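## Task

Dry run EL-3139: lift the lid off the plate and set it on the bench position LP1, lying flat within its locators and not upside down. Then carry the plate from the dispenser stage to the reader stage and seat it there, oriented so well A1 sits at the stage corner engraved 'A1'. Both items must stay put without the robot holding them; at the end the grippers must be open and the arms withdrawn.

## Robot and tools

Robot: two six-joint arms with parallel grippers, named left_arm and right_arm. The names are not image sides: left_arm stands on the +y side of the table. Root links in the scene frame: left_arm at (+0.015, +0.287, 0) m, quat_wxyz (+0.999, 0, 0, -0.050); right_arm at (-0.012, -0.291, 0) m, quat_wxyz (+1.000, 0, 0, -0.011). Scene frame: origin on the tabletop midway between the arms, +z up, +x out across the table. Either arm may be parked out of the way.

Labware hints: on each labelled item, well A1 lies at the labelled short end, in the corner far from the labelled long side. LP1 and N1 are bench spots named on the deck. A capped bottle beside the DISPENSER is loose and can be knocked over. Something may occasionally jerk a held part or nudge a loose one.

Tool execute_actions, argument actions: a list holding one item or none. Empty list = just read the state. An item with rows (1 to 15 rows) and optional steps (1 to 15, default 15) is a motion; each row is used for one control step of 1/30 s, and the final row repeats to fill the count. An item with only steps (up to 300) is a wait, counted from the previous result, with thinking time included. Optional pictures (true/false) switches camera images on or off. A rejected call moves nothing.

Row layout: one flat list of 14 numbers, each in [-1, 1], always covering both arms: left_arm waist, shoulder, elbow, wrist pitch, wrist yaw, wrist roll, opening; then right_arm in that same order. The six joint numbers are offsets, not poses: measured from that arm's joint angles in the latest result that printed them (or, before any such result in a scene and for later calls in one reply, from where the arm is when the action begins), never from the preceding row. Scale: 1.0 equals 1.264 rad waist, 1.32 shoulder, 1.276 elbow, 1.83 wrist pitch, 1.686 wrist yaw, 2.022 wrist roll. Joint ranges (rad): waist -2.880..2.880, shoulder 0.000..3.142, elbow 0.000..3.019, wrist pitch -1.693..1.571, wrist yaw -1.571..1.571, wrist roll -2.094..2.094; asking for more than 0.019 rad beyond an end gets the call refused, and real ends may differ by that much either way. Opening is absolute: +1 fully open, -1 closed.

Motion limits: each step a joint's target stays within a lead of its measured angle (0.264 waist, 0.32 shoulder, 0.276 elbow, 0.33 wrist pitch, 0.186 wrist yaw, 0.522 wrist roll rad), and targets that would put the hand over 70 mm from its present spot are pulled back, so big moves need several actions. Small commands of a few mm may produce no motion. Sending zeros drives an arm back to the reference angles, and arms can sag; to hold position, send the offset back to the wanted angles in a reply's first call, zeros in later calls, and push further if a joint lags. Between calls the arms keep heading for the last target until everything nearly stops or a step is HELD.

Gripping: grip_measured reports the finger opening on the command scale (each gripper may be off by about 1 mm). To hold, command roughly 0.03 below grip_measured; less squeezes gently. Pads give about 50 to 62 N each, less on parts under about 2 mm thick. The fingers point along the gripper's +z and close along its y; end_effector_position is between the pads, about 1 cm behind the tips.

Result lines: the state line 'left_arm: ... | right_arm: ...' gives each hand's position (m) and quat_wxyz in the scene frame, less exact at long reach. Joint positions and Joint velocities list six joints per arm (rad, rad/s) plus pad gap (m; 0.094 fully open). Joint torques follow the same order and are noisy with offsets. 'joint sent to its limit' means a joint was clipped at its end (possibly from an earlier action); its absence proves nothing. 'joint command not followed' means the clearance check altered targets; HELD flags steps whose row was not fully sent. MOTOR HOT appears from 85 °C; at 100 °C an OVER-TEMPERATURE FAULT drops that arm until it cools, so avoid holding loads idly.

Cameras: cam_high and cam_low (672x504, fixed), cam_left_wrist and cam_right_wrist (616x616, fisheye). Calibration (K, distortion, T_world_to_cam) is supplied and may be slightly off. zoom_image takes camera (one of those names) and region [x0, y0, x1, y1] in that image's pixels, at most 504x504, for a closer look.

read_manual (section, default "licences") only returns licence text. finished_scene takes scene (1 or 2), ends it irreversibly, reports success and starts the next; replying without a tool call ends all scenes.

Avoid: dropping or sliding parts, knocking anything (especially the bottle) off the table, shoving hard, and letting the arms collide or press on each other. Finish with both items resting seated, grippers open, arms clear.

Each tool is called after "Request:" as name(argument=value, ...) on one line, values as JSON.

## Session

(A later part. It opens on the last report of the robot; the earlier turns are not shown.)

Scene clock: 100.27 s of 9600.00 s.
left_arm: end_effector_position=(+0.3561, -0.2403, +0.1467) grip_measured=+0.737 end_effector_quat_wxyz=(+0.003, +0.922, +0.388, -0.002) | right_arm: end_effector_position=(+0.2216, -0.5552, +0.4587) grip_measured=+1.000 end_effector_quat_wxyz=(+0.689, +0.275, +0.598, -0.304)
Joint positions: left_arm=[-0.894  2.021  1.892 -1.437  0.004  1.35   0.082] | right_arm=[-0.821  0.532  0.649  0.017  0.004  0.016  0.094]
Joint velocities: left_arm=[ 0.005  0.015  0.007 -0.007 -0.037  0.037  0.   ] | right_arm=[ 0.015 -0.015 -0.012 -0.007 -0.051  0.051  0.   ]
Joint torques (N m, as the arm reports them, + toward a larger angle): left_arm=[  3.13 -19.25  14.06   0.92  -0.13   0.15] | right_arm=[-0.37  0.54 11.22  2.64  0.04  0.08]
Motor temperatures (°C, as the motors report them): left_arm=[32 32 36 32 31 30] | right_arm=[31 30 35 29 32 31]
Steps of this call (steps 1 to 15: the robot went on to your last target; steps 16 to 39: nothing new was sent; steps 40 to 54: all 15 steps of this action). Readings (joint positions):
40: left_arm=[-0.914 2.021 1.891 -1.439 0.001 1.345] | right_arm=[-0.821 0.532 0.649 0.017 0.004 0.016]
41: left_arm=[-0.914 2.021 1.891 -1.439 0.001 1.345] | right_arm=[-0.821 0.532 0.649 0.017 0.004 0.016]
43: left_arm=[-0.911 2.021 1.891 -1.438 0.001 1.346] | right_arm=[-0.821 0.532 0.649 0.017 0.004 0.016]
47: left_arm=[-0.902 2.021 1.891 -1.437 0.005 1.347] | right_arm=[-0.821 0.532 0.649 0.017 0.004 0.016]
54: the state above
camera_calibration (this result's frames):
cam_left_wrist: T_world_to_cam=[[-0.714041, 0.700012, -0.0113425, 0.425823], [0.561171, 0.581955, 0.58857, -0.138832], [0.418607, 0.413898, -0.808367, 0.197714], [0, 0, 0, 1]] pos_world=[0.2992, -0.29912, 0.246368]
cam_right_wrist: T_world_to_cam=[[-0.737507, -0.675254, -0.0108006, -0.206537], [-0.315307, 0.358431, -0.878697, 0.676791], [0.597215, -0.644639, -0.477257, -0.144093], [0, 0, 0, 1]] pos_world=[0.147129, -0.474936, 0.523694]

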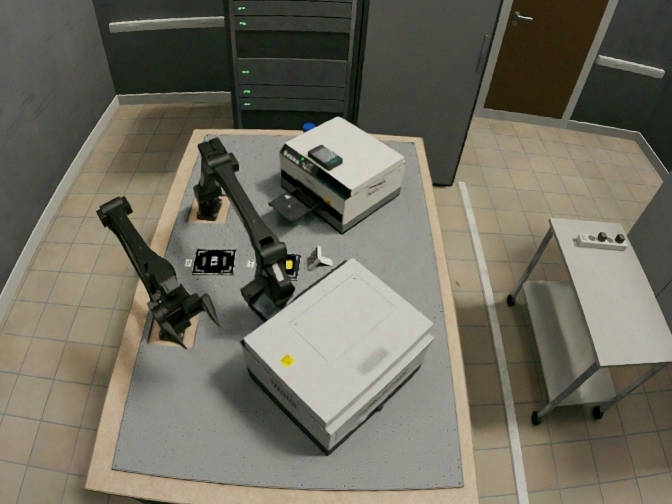

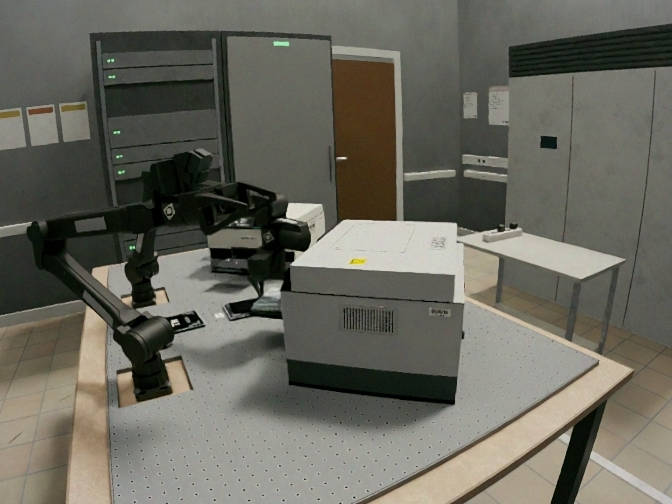

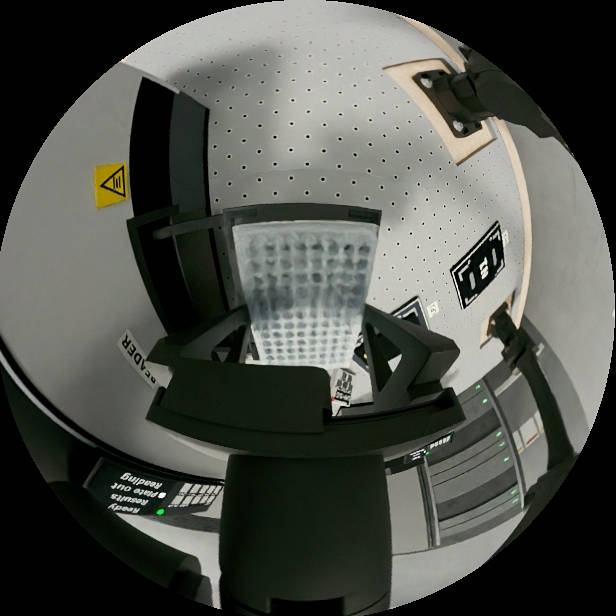

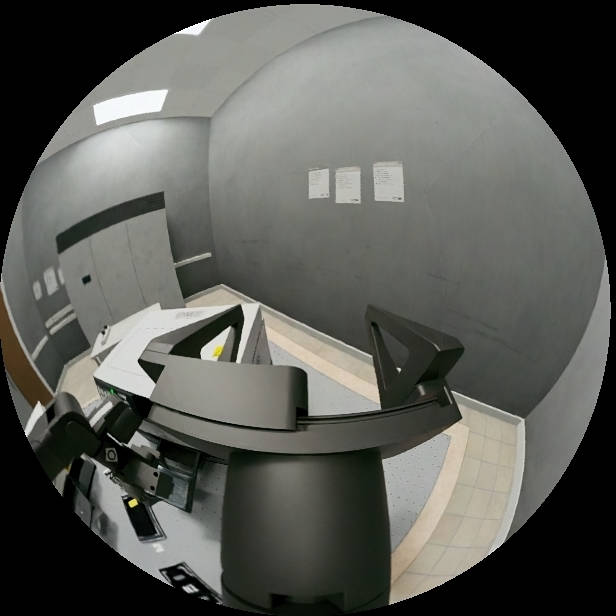

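Request:
execute_actions(actions=[{"rows":[[-0.008,0,0.035,0.008,0,0,0.72,0,0,0,0,0,0,1],[-0.011,0,0.035,0.014,0,0,0.72,0,0,0,0,0,0,1],[-0.011,0,0.035,0.014,0,0,0.72,0,0,0,0,0,0,1],[-0.011,0,0.035,0.014,0,0,0.72,0,0,0,0,0,0,1],[-0.011,0,0.035,0.014,0,0,0.72,0,0,0,0,0,0,1],[-0.011,0,0.035,0.014,0,0,0.72,0,0,0,0,0,0,1],[-0.011,0.01,0.035,0.014,0,0,0.72,0,0,0,0,0,0,1],[-0.011,0.018,0.035,0.014,0,0,0.72,0,0,0,0,0,0,1]]}])

Request:
zoom_image(camera="cam_left_wrist", region=[190,170,420,390])

Scene clock: 101.60 s of 9600.00 s.
left_arm: end_effector_position=(+0.3566, -0.2412, +0.1467) grip_measured=+0.737 end_effector_quat_wxyz=(+0.005, +0.922, +0.388, -0.001) | right_arm: end_effector_position=(+0.2216, -0.5552, +0.4587) grip_measured=+1.000 end_effector_quat_wxyz=(+0.689, +0.275, +0.598, -0.304)
Joint positions: left_arm=[-0.894  2.021  1.892 -1.433  0.004  1.35   0.082] | right_arm=[-0.821  0.532  0.649  0.017  0.004  0.016  0.094]
Joint velocities: left_arm=[-0.015  0.005 -0.002 -0.022 -0.081  0.051 -0.   ] | right_arm=[-0.005 -0.005 -0.017 -0.022  0.022 -0.081  0.   ]
Joint torques (N m, as the arm reports them, + toward a larger angle): left_arm=[  0.4  -17.99  13.13   1.26  -0.01   0.05] | right_arm=[-0.39  0.55 11.22  2.65  0.03  0.08]
Motor temperatures (°C, as the motors report them): left_arm=[32 32 36 32 31 30] | right_arm=[31 30 35 29 32 31]
Steps of this call (steps 1 to 15: the robot went on to your last target; steps 16 to 25: nothing new was sent; steps 26 to 40: all 15 steps of this action). Readings (joint positions):
26: left_arm=[-0.894 2.021 1.892 -1.437 0.004 1.350] | right_arm=[-0.821 0.532 0.649 0.017 0.004 0.016]
27: left_arm=[-0.894 2.021 1.892 -1.436 0.004 1.350] | right_arm=[-0.821 0.532 0.649 0.017 0.004 0.016]
29: left_arm=[-0.894 2.021 1.892 -1.433 0.004 1.350] | right_arm=[-0.821 0.532 0.649 0.017 0.004 0.016]
33: left_arm=[-0.894 2.021 1.892 -1.433 0.004 1.350] | right_arm=[-0.821 0.532 0.649 0.017 0.004 0.016]
40: the state above
camera_calibration (this result's frames):
cam_left_wrist: T_world_to_cam=[[-0.714011, 0.699965, -0.0154382, 0.427409], [0.559826, 0.584025, 0.587801, -0.137557], [0.420456, 0.411053, -0.808858, 0.196568], [0, 0, 0, 1]] pos_world=[0.299534, -0.299635, 0.24645]
cam_right_wrist: T_world_to_cam=[[-0.737507, -0.675254, -0.0108006, -0.206537], [-0.315307, 0.358431, -0.878697, 0.676791], [0.597215, -0.644639, -0.477257, -0.144093], [0, 0, 0, 1]] pos_world=[0.147129, -0.474936, 0.523694]

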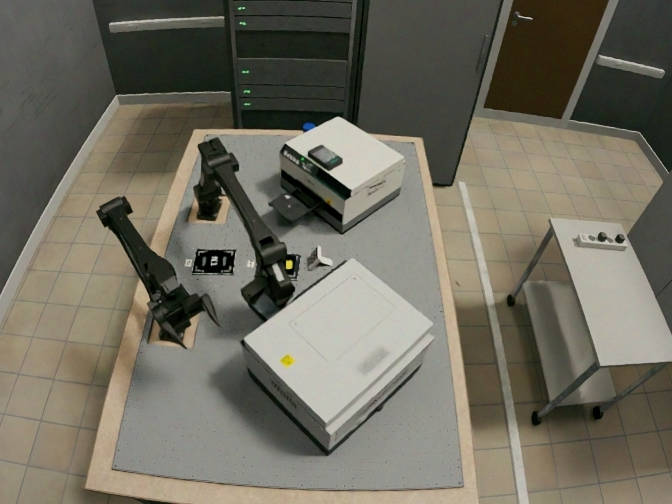

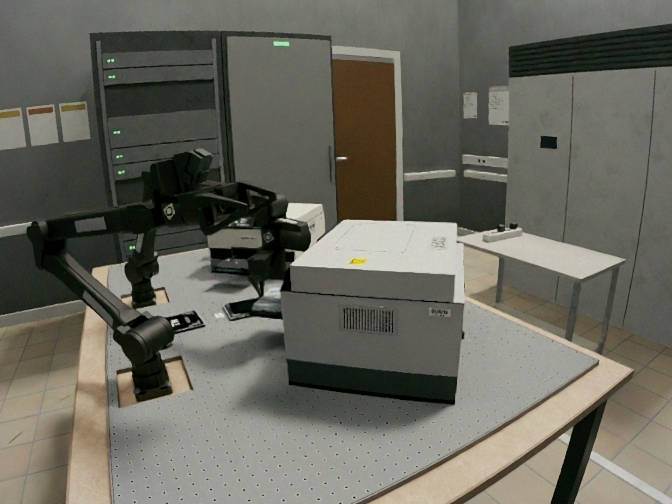

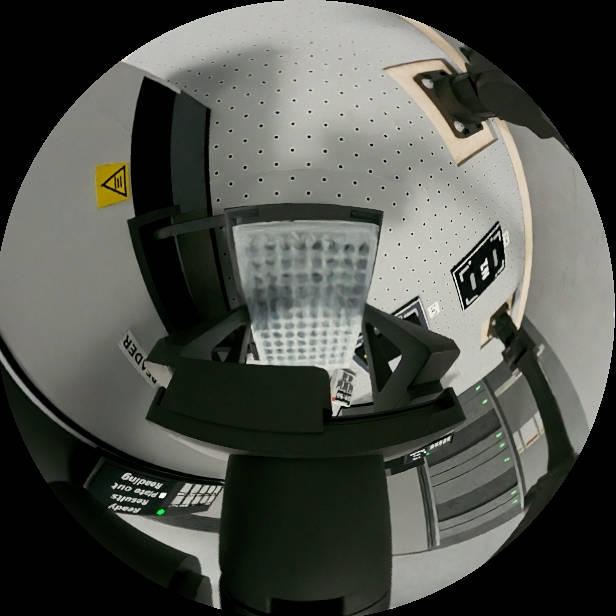

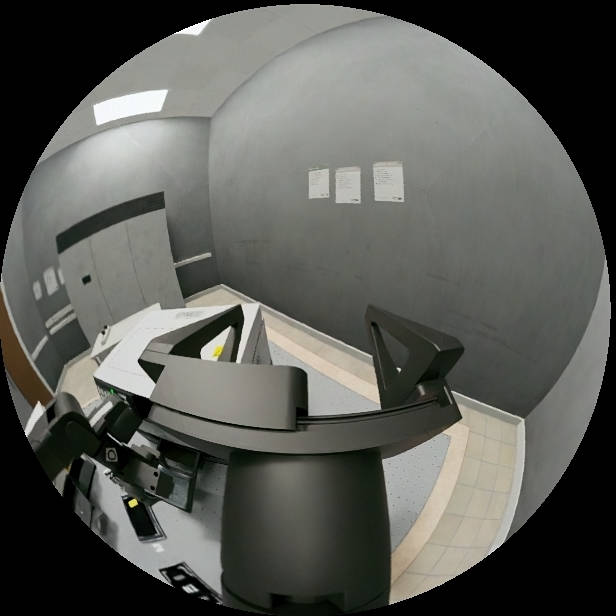

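Region (190, 170, 420, 390) of cam_left_wrist's 616x616 image, scaled by 2.191, with more detail than that image has; it fills the top 482 rows of this view, and the rest is white.

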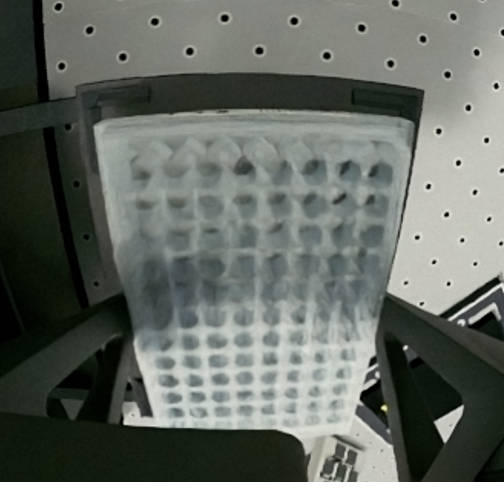

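Request:
execute_actions(actions=[{"rows":[[-0.016,0.01,0.03,0.012,0,0,0.72,0,0,0,0,0,0,1],[-0.016,0.01,0.03,0.012,0,0,0.72,0,0,0,0,0,0,1],[-0.016,0.01,0.03,0.012,0,0,0.72,0,0,0,0,0,0,1],[-0.016,0.01,0.03,0.012,0,0,0.72,0,0,0,0,0,0,1],[-0.016,0.02,0.03,0.012,0,0,0.72,0,0,0,0,0,0,1],[-0.016,0.027,0.03,0.012,0,0,0.72,0,0,0,0,0,0,1]]}])

Request:
zoom_image(camera="cam_left_wrist", region=[190,170,420,390])

Request:
zoom_image(camera="cam_low", region=[220,260,300,330])

Scene clock: 103.30 s of 9600.00 s.
left_arm: end_effector_position=(+0.3556, -0.2422, +0.1465) grip_measured=+0.737 end_effector_quat_wxyz=(+0.005, +0.922, +0.387, -0.001) | right_arm: end_effector_position=(+0.2216, -0.5552, +0.4587) grip_measured=+1.000 end_effector_quat_wxyz=(+0.689, +0.275, +0.598, -0.304)
Joint positions: left_arm=[-0.897  2.022  1.892 -1.431  0.004  1.35   0.082] | right_arm=[-0.821  0.532  0.649  0.017  0.004  0.016  0.094]
Joint velocities: left_arm=[-0.015  0.015 -0.007 -0.002  0.037 -0.022 -0.001] | right_arm=[-0.005 -0.005 -0.002 -0.007  0.051  0.007  0.   ]
Joint torques (N m, as the arm reports them, + toward a larger angle): left_arm=[  0.57 -16.91  12.67   1.07  -0.03   0.01] | right_arm=[-0.38  0.55 11.21  2.64  0.03  0.08]
Motor temperatures (°C, as the motors report them): left_arm=[32 32 36 32 31 30] | right_arm=[31 30 35 29 32 31]
Steps of this call (steps 1 to 15: the robot went on to your last target; steps 16 to 36: nothing new was sent; steps 37 to 51: all 15 steps of this action). Readings (joint positions):
37: left_arm=[-0.895 2.021 1.892 -1.433 0.004 1.350] | right_arm=[-0.821 0.532 0.649 0.017 0.004 0.016]
38: left_arm=[-0.895 2.021 1.892 -1.433 0.004 1.350] | right_arm=[-0.821 0.532 0.649 0.017 0.004 0.016]
40: left_arm=[-0.895 2.021 1.892 -1.432 0.004 1.350] | right_arm=[-0.821 0.532 0.649 0.017 0.004 0.016]
44: left_arm=[-0.897 2.022 1.892 -1.431 0.004 1.350] | right_arm=[-0.821 0.532 0.649 0.017 0.004 0.016]
51: the state above
camera_calibration (this result's frames):
cam_left_wrist: T_world_to_cam=[[-0.7124, 0.701587, -0.0161829, 0.427298], [0.560918, 0.583118, 0.58766, -0.136822], [0.421731, 0.409572, -0.808946, 0.196446], [0, 0, 0, 1]] pos_world=[0.298306, -0.300462, 0.246234]
cam_right_wrist: T_world_to_cam=[[-0.737507, -0.675254, -0.0108006, -0.206537], [-0.315307, 0.358431, -0.878697, 0.676791], [0.597215, -0.644639, -0.477257, -0.144093], [0, 0, 0, 1]] pos_world=[0.147129, -0.474936, 0.523694]

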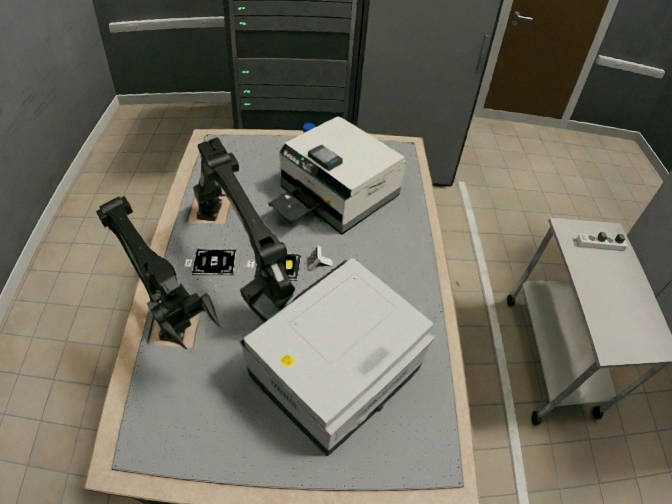

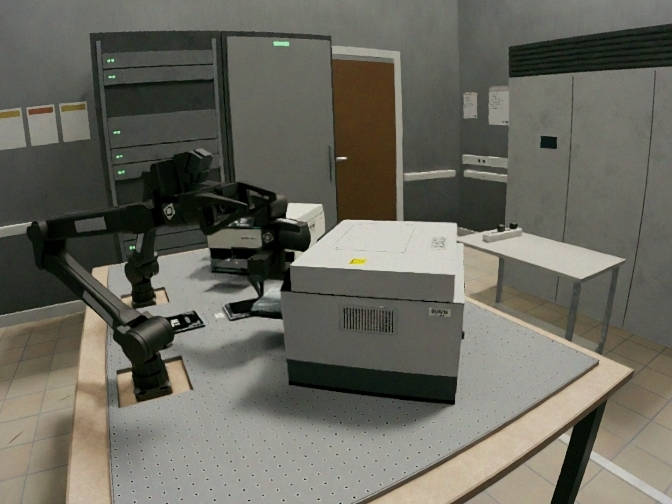

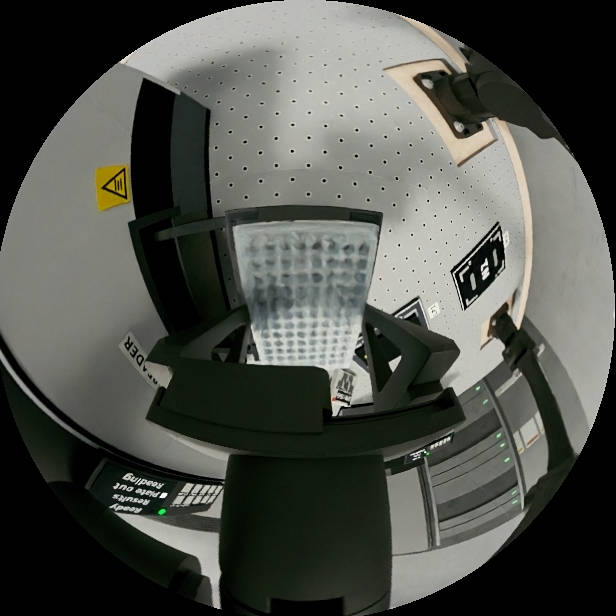

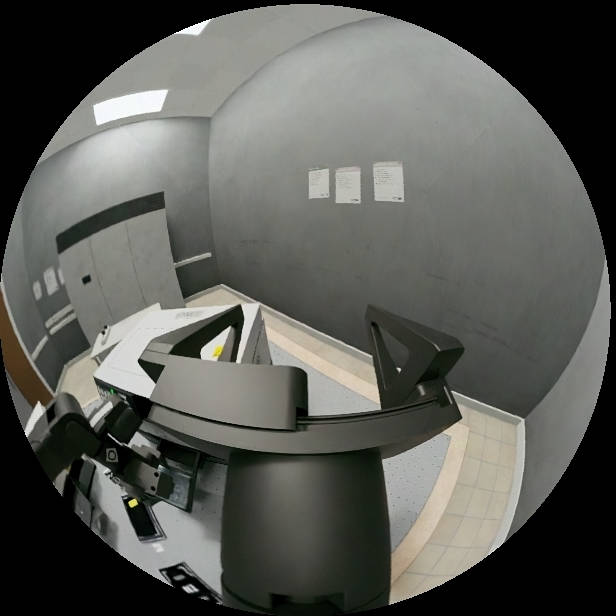

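Region (190, 170, 420, 390) of cam_left_wrist's 616x616 image, scaled by 2.191, with more detail than that image has; it fills the top 482 rows of this view, and the rest is white.

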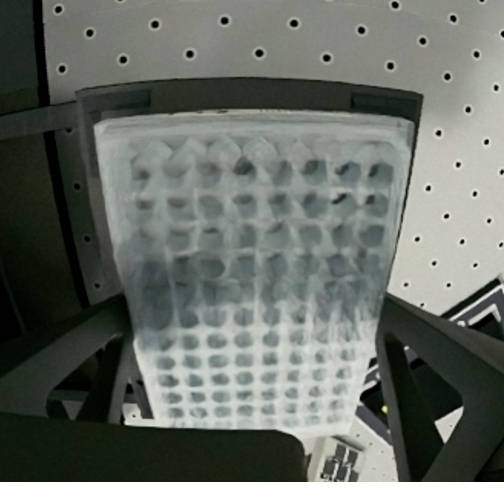

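Region (220, 260, 300, 330) of cam_low's 672x504 image, scaled by 6.300, with more detail than that image has; it fills the top 441 rows of this view, and the rest is white.

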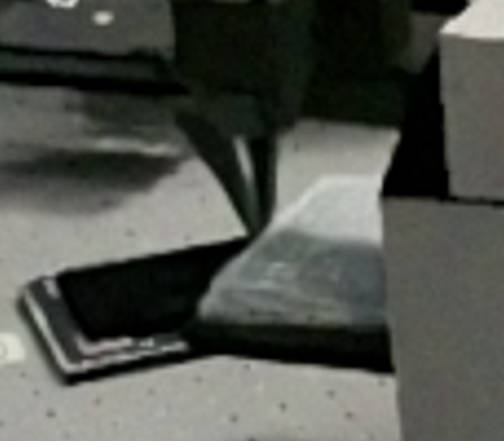

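Request:
execute_actions(actions=[{"rows":[[0,0,0.03,0.016,0,0,0.72,0,0,0,0,0,0,1],[0,0,0.03,0.016,0,0,0.72,0,0,0,0,0,0,1],[0,0,0.03,0.016,0,0,0.72,0,0,0,0,0,0,1],[0,0,0.03,0.016,0,0,0.72,0,0,0,0,0,0,1],[0,0,0.03,0.016,0,0,0.72,0,0,0,0,0,0,1],[0,0,0.03,0.016,0,0,0.72,0,0,0,0,0,0,1],[0,0,0.03,0.016,0,0,0.72,0,0,0,0,0,0,1],[0,0,0.03,0.01,0,0,0.8,0,0,0,0,0,0,1],[0,0,0.03,0.01,0,0,1,0,0,0,0,0,0,1]]}])

Request:
zoom_image(camera="cam_left_wrist", region=[190,170,420,390])

Scene clock: 104.70 s of 9600.00 s.
left_arm: end_effector_position=(+0.3573, -0.2449, +0.1465) grip_measured=+1.000 end_effector_quat_wxyz=(+0.011, +0.922, +0.387, +0.000) | right_arm: end_effector_position=(+0.2216, -0.5552, +0.4587) grip_measured=+1.000 end_effector_quat_wxyz=(+0.689, +0.275, +0.598, -0.304)
Joint positions: left_arm=[-0.897  2.022  1.892 -1.418  0.004  1.35   0.094] | right_arm=[-0.821  0.532  0.649  0.017  0.004  0.016  0.094]
Joint velocities: left_arm=[-0.015  0.015 -0.002 -0.022 -0.037 -0.022  0.   ] | right_arm=[ 0.005 -0.005 -0.002 -0.012 -0.037 -0.007  0.   ]
Joint torques (N m, as the arm reports them, + toward a larger angle): left_arm=[  1.85 -19.28  12.61   0.42  -0.07   0.01] | right_arm=[-0.39  0.56 11.22  2.67  0.04  0.08]
Motor temperatures (°C, as the motors report them): left_arm=[32 32 36 32 31 30] | right_arm=[31 30 35 29 32 31]
Steps of this call (steps 1 to 15: the robot went on to your last target; steps 16 to 27: nothing new was sent; steps 28 to 42: all 15 steps of this action). Readings (joint positions):
28: left_arm=[-0.897 2.022 1.892 -1.431 0.004 1.350] | right_arm=[-0.821 0.532 0.649 0.017 0.004 0.016]
29: left_arm=[-0.897 2.022 1.892 -1.427 0.004 1.350] | right_arm=[-0.821 0.532 0.649 0.017 0.004 0.016]
31: left_arm=[-0.897 2.022 1.892 -1.420 0.004 1.350] | right_arm=[-0.821 0.532 0.649 0.017 0.004 0.016]
35: left_arm=[-0.897 2.022 1.892 -1.418 0.004 1.350] | right_arm=[-0.821 0.532 0.649 0.017 0.004 0.016]
42: the state above
camera_calibration (this result's frames):
cam_left_wrist: T_world_to_cam=[[-0.712242, 0.701342, -0.02884, 0.43215], [0.556787, 0.589505, 0.585211, -0.132862], [0.427434, 0.400754, -0.810368, 0.192863], [0, 0, 0, 1]] pos_world=[0.299335, -0.302052, 0.246506]
cam_right_wrist: T_world_to_cam=[[-0.737507, -0.675254, -0.0108006, -0.206537], [-0.315307, 0.358431, -0.878697, 0.676791], [0.597215, -0.644639, -0.477257, -0.144093], [0, 0, 0, 1]] pos_world=[0.147129, -0.474936, 0.523694]

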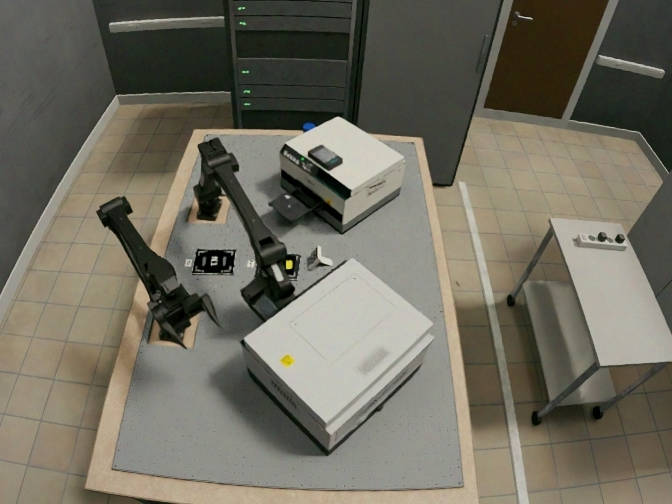

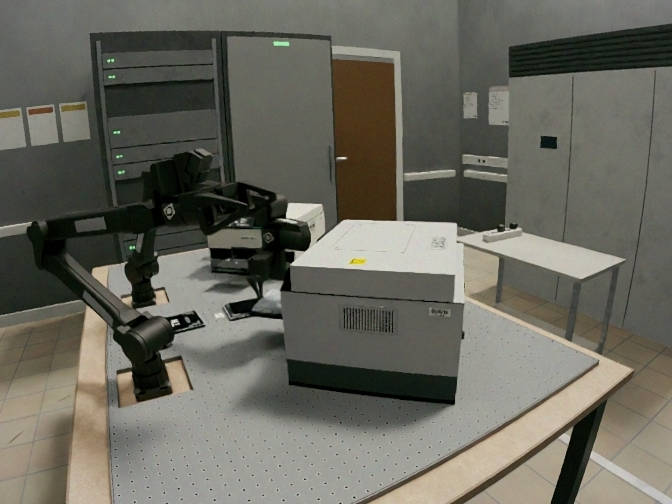

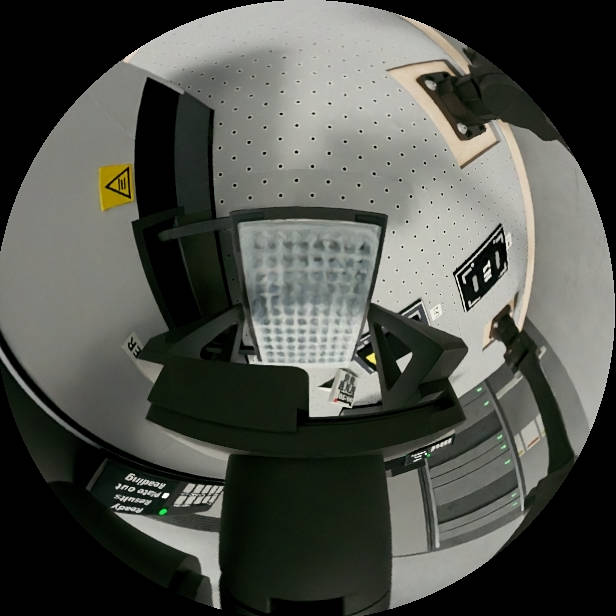

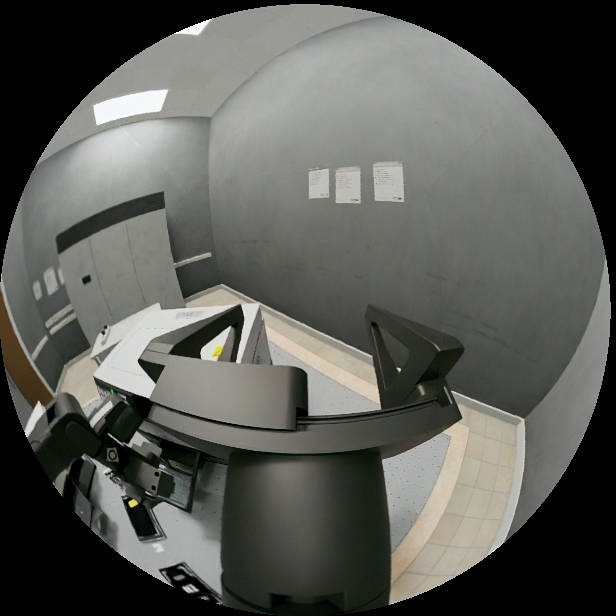

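Region (190, 170, 420, 390) of cam_left_wrist's 616x616 image, scaled by 2.191, with more detail than that image has; it fills the top 482 rows of this view, and the rest is white.

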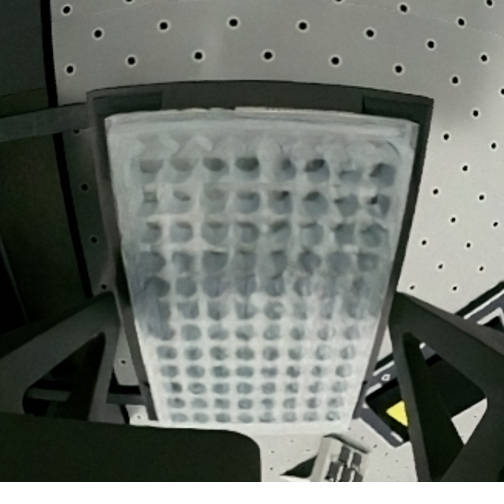

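Looks dropped in. Lift with shoulder alone.

Request:
execute_actions(actions=[{"rows":[[0,-0.02,0.03,0,0,0,1,0,0,0,0,0,0,1],[0,-0.03,0.03,0,0,0,1,0,0,0,0,0,0,1],[0,-0.04,0.03,0,0,0,1,0,0,0,0,0,0,1],[0,-0.05,0.03,0,0,0,1,0,0,0,0,0,0,1],[0,-0.06,0.03,0,0,0,1,0,0,0,0,0,0,1],[0,-0.07,0.03,0,0,0,1,0,0,0,0,0,0,1],[0,-0.09,0.03,0,0,0,1,0,0,0,0,0,0,1]]}], pictures=false)

Request:
execute_actions(actions=[{"rows":[[0.03,-0.05,0.03,-0.03,0,0,1,0,0,0,0,0,0,1],[0.06,-0.1,0.03,-0.06,0,0,1,0,0,0,0,0,0,1]]}])

Request:
zoom_image(camera="cam_left_wrist", region=[190,150,420,390])

Scene clock: 106.30 s of 9600.00 s.
left_arm: end_effector_position=(+0.3544, -0.2404, +0.2127) grip_measured=+1.000 end_effector_quat_wxyz=(+0.065, +0.920, +0.386, +0.010) | right_arm: end_effector_position=(+0.2216, -0.5552, +0.4587) grip_measured=+1.000 end_effector_quat_wxyz=(+0.689, +0.275, +0.598, -0.304)
Joint positions: left_arm=[-0.897  1.913  1.892 -1.418  0.004  1.35   0.094] | right_arm=[-0.821  0.532  0.649  0.017  0.004  0.016  0.094]
Joint velocities: left_arm=[ 0.005 -0.2   -0.002 -0.032  0.007 -0.066  0.   ] | right_arm=[-0.005 -0.015  0.007 -0.007  0.007  0.007  0.   ]
Joint torques (N m, as the arm reports them, + toward a larger angle): left_arm=[  1.13 -19.28  13.18   0.64  -0.02   0.  ] | right_arm=[-0.4   0.55 11.21  2.66  0.03  0.08]
Motor temperatures (°C, as the motors report them): left_arm=[32 32 36 32 31 30] | right_arm=[31 30 35 29 32 31]
Steps of this call (steps 1 to 15: the robot went on to your last target; steps 16 to 33: nothing new was sent; steps 34 to 48: all 15 steps of this action). Readings (joint positions):
34: left_arm=[-0.897 2.022 1.892 -1.418 0.004 1.350] | right_arm=[-0.821 0.532 0.649 0.017 0.004 0.016]
35: left_arm=[-0.897 2.021 1.892 -1.418 0.004 1.350] | right_arm=[-0.821 0.532 0.649 0.017 0.004 0.016]
37: left_arm=[-0.897 2.019 1.892 -1.418 0.004 1.350] | right_arm=[-0.821 0.532 0.649 0.017 0.004 0.016]
41: left_arm=[-0.897 1.992 1.892 -1.418 0.004 1.350] | right_arm=[-0.821 0.532 0.649 0.017 0.004 0.016]
48: the state above

Scene clock: 106.80 s of 9600.00 s.
left_arm: end_effector_position=(+0.3717, -0.1805, +0.2872) grip_measured=+1.000 end_effector_quat_wxyz=(+0.083, +0.903, +0.422, +0.016) | right_arm: end_effector_position=(+0.2216, -0.5552, +0.4587) grip_measured=+1.000 end_effector_quat_wxyz=(+0.689, +0.275, +0.598, -0.304)
Joint positions: left_arm=[-0.816  1.78   1.892 -1.514  0.004  1.35   0.094] | right_arm=[-0.821  0.532  0.649  0.017  0.004  0.016  0.094]
Joint velocities: left_arm=[-0.015  0.005 -0.007 -0.007  0.022 -0.007  0.   ] | right_arm=[-0.005 -0.005 -0.012 -0.007  0.007 -0.081  0.   ]
Joint torques (N m, as the arm reports them, + toward a larger angle): left_arm=[  0.96 -17.23  12.94   0.03  -0.05   0.  ] | right_arm=[-0.39  0.54 11.21  2.66  0.03  0.08]
Motor temperatures (°C, as the motors report them): left_arm=[32 32 36 32 31 30] | right_arm=[31 30 35 29 32 31]
Steps of this call (steps 1 to 15: all 15 steps of this action). Readings (joint positions):
1: left_arm=[-0.895 1.905 1.892 -1.423 0.004 1.350] | right_arm=[-0.821 0.532 0.649 0.017 0.004 0.016]
2: left_arm=[-0.893 1.897 1.892 -1.439 0.004 1.350] | right_arm=[-0.821 0.532 0.649 0.017 0.004 0.016]
4: left_arm=[-0.883 1.878 1.892 -1.472 0.004 1.350] | right_arm=[-0.821 0.532 0.649 0.017 0.004 0.016]
8: left_arm=[-0.845 1.826 1.892 -1.507 0.004 1.350] | right_arm=[-0.821 0.532 0.649 0.017 0.004 0.016]
15: the state above
camera_calibration (this result's frames):
cam_left_wrist: T_world_to_cam=[[-0.757161, 0.630463, -0.170948, 0.445988], [0.457103, 0.698317, 0.550827, -0.194612], [0.466652, 0.338924, -0.816925, 0.251081], [0, 0, 0, 1]] pos_world=[0.309475, -0.230375, 0.388553]
cam_right_wrist: T_world_to_cam=[[-0.737507, -0.675254, -0.0108006, -0.206537], [-0.315307, 0.358431, -0.878697, 0.676791], [0.597215, -0.644639, -0.477257, -0.144093], [0, 0, 0, 1]] pos_world=[0.147129, -0.474936, 0.523694]

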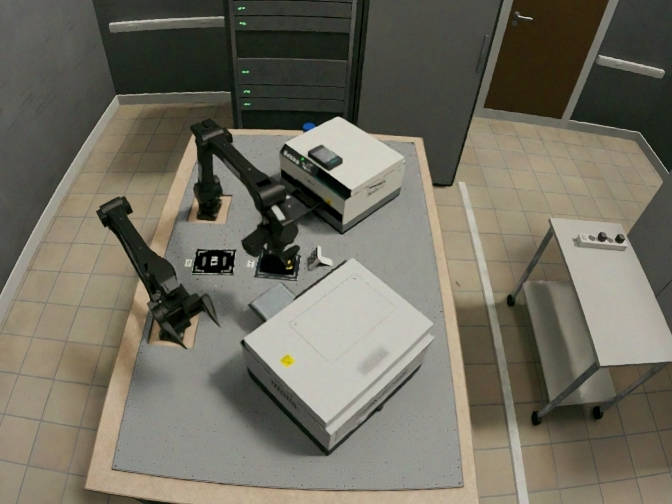

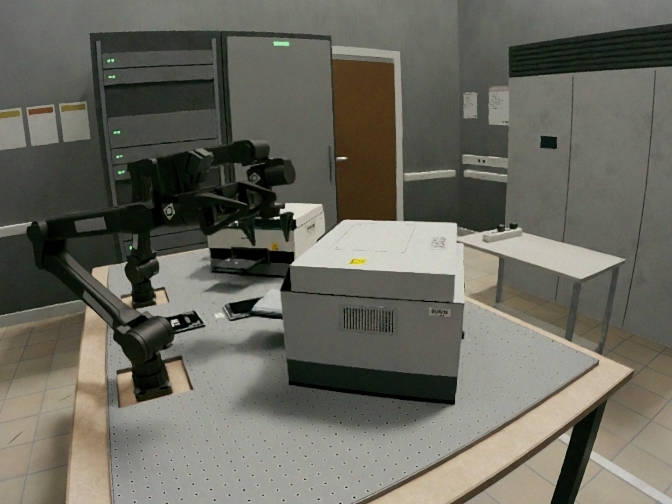

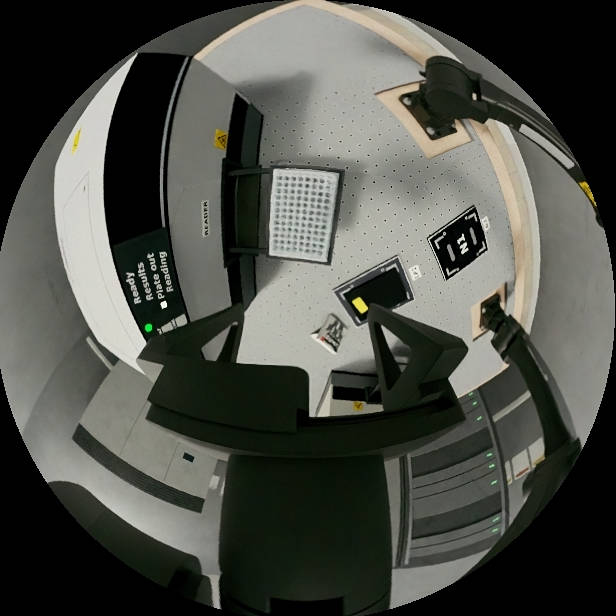

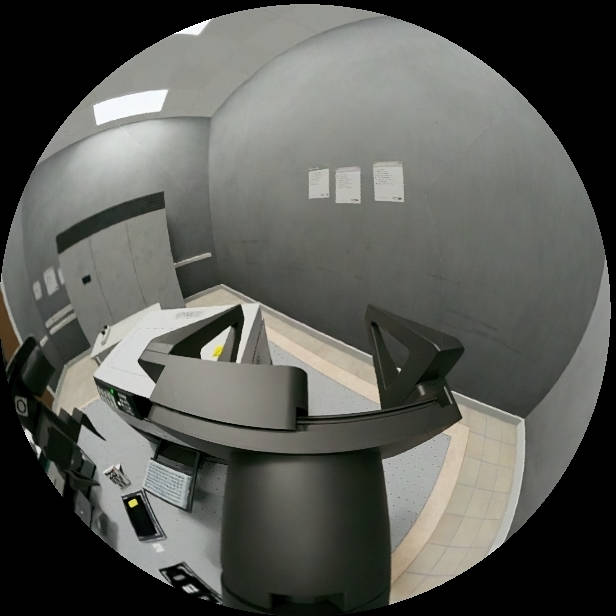

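Region (190, 150, 420, 390) of cam_left_wrist's 616x616 image, scaled by 2.100, with more detail than that image has; it fills the left 483 columns of this view, and the rest is white.

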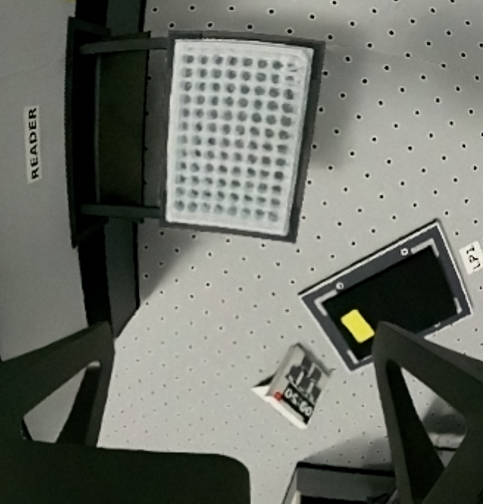

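Request:
finished_scene(scene=1)

The scene is finished: the task was done.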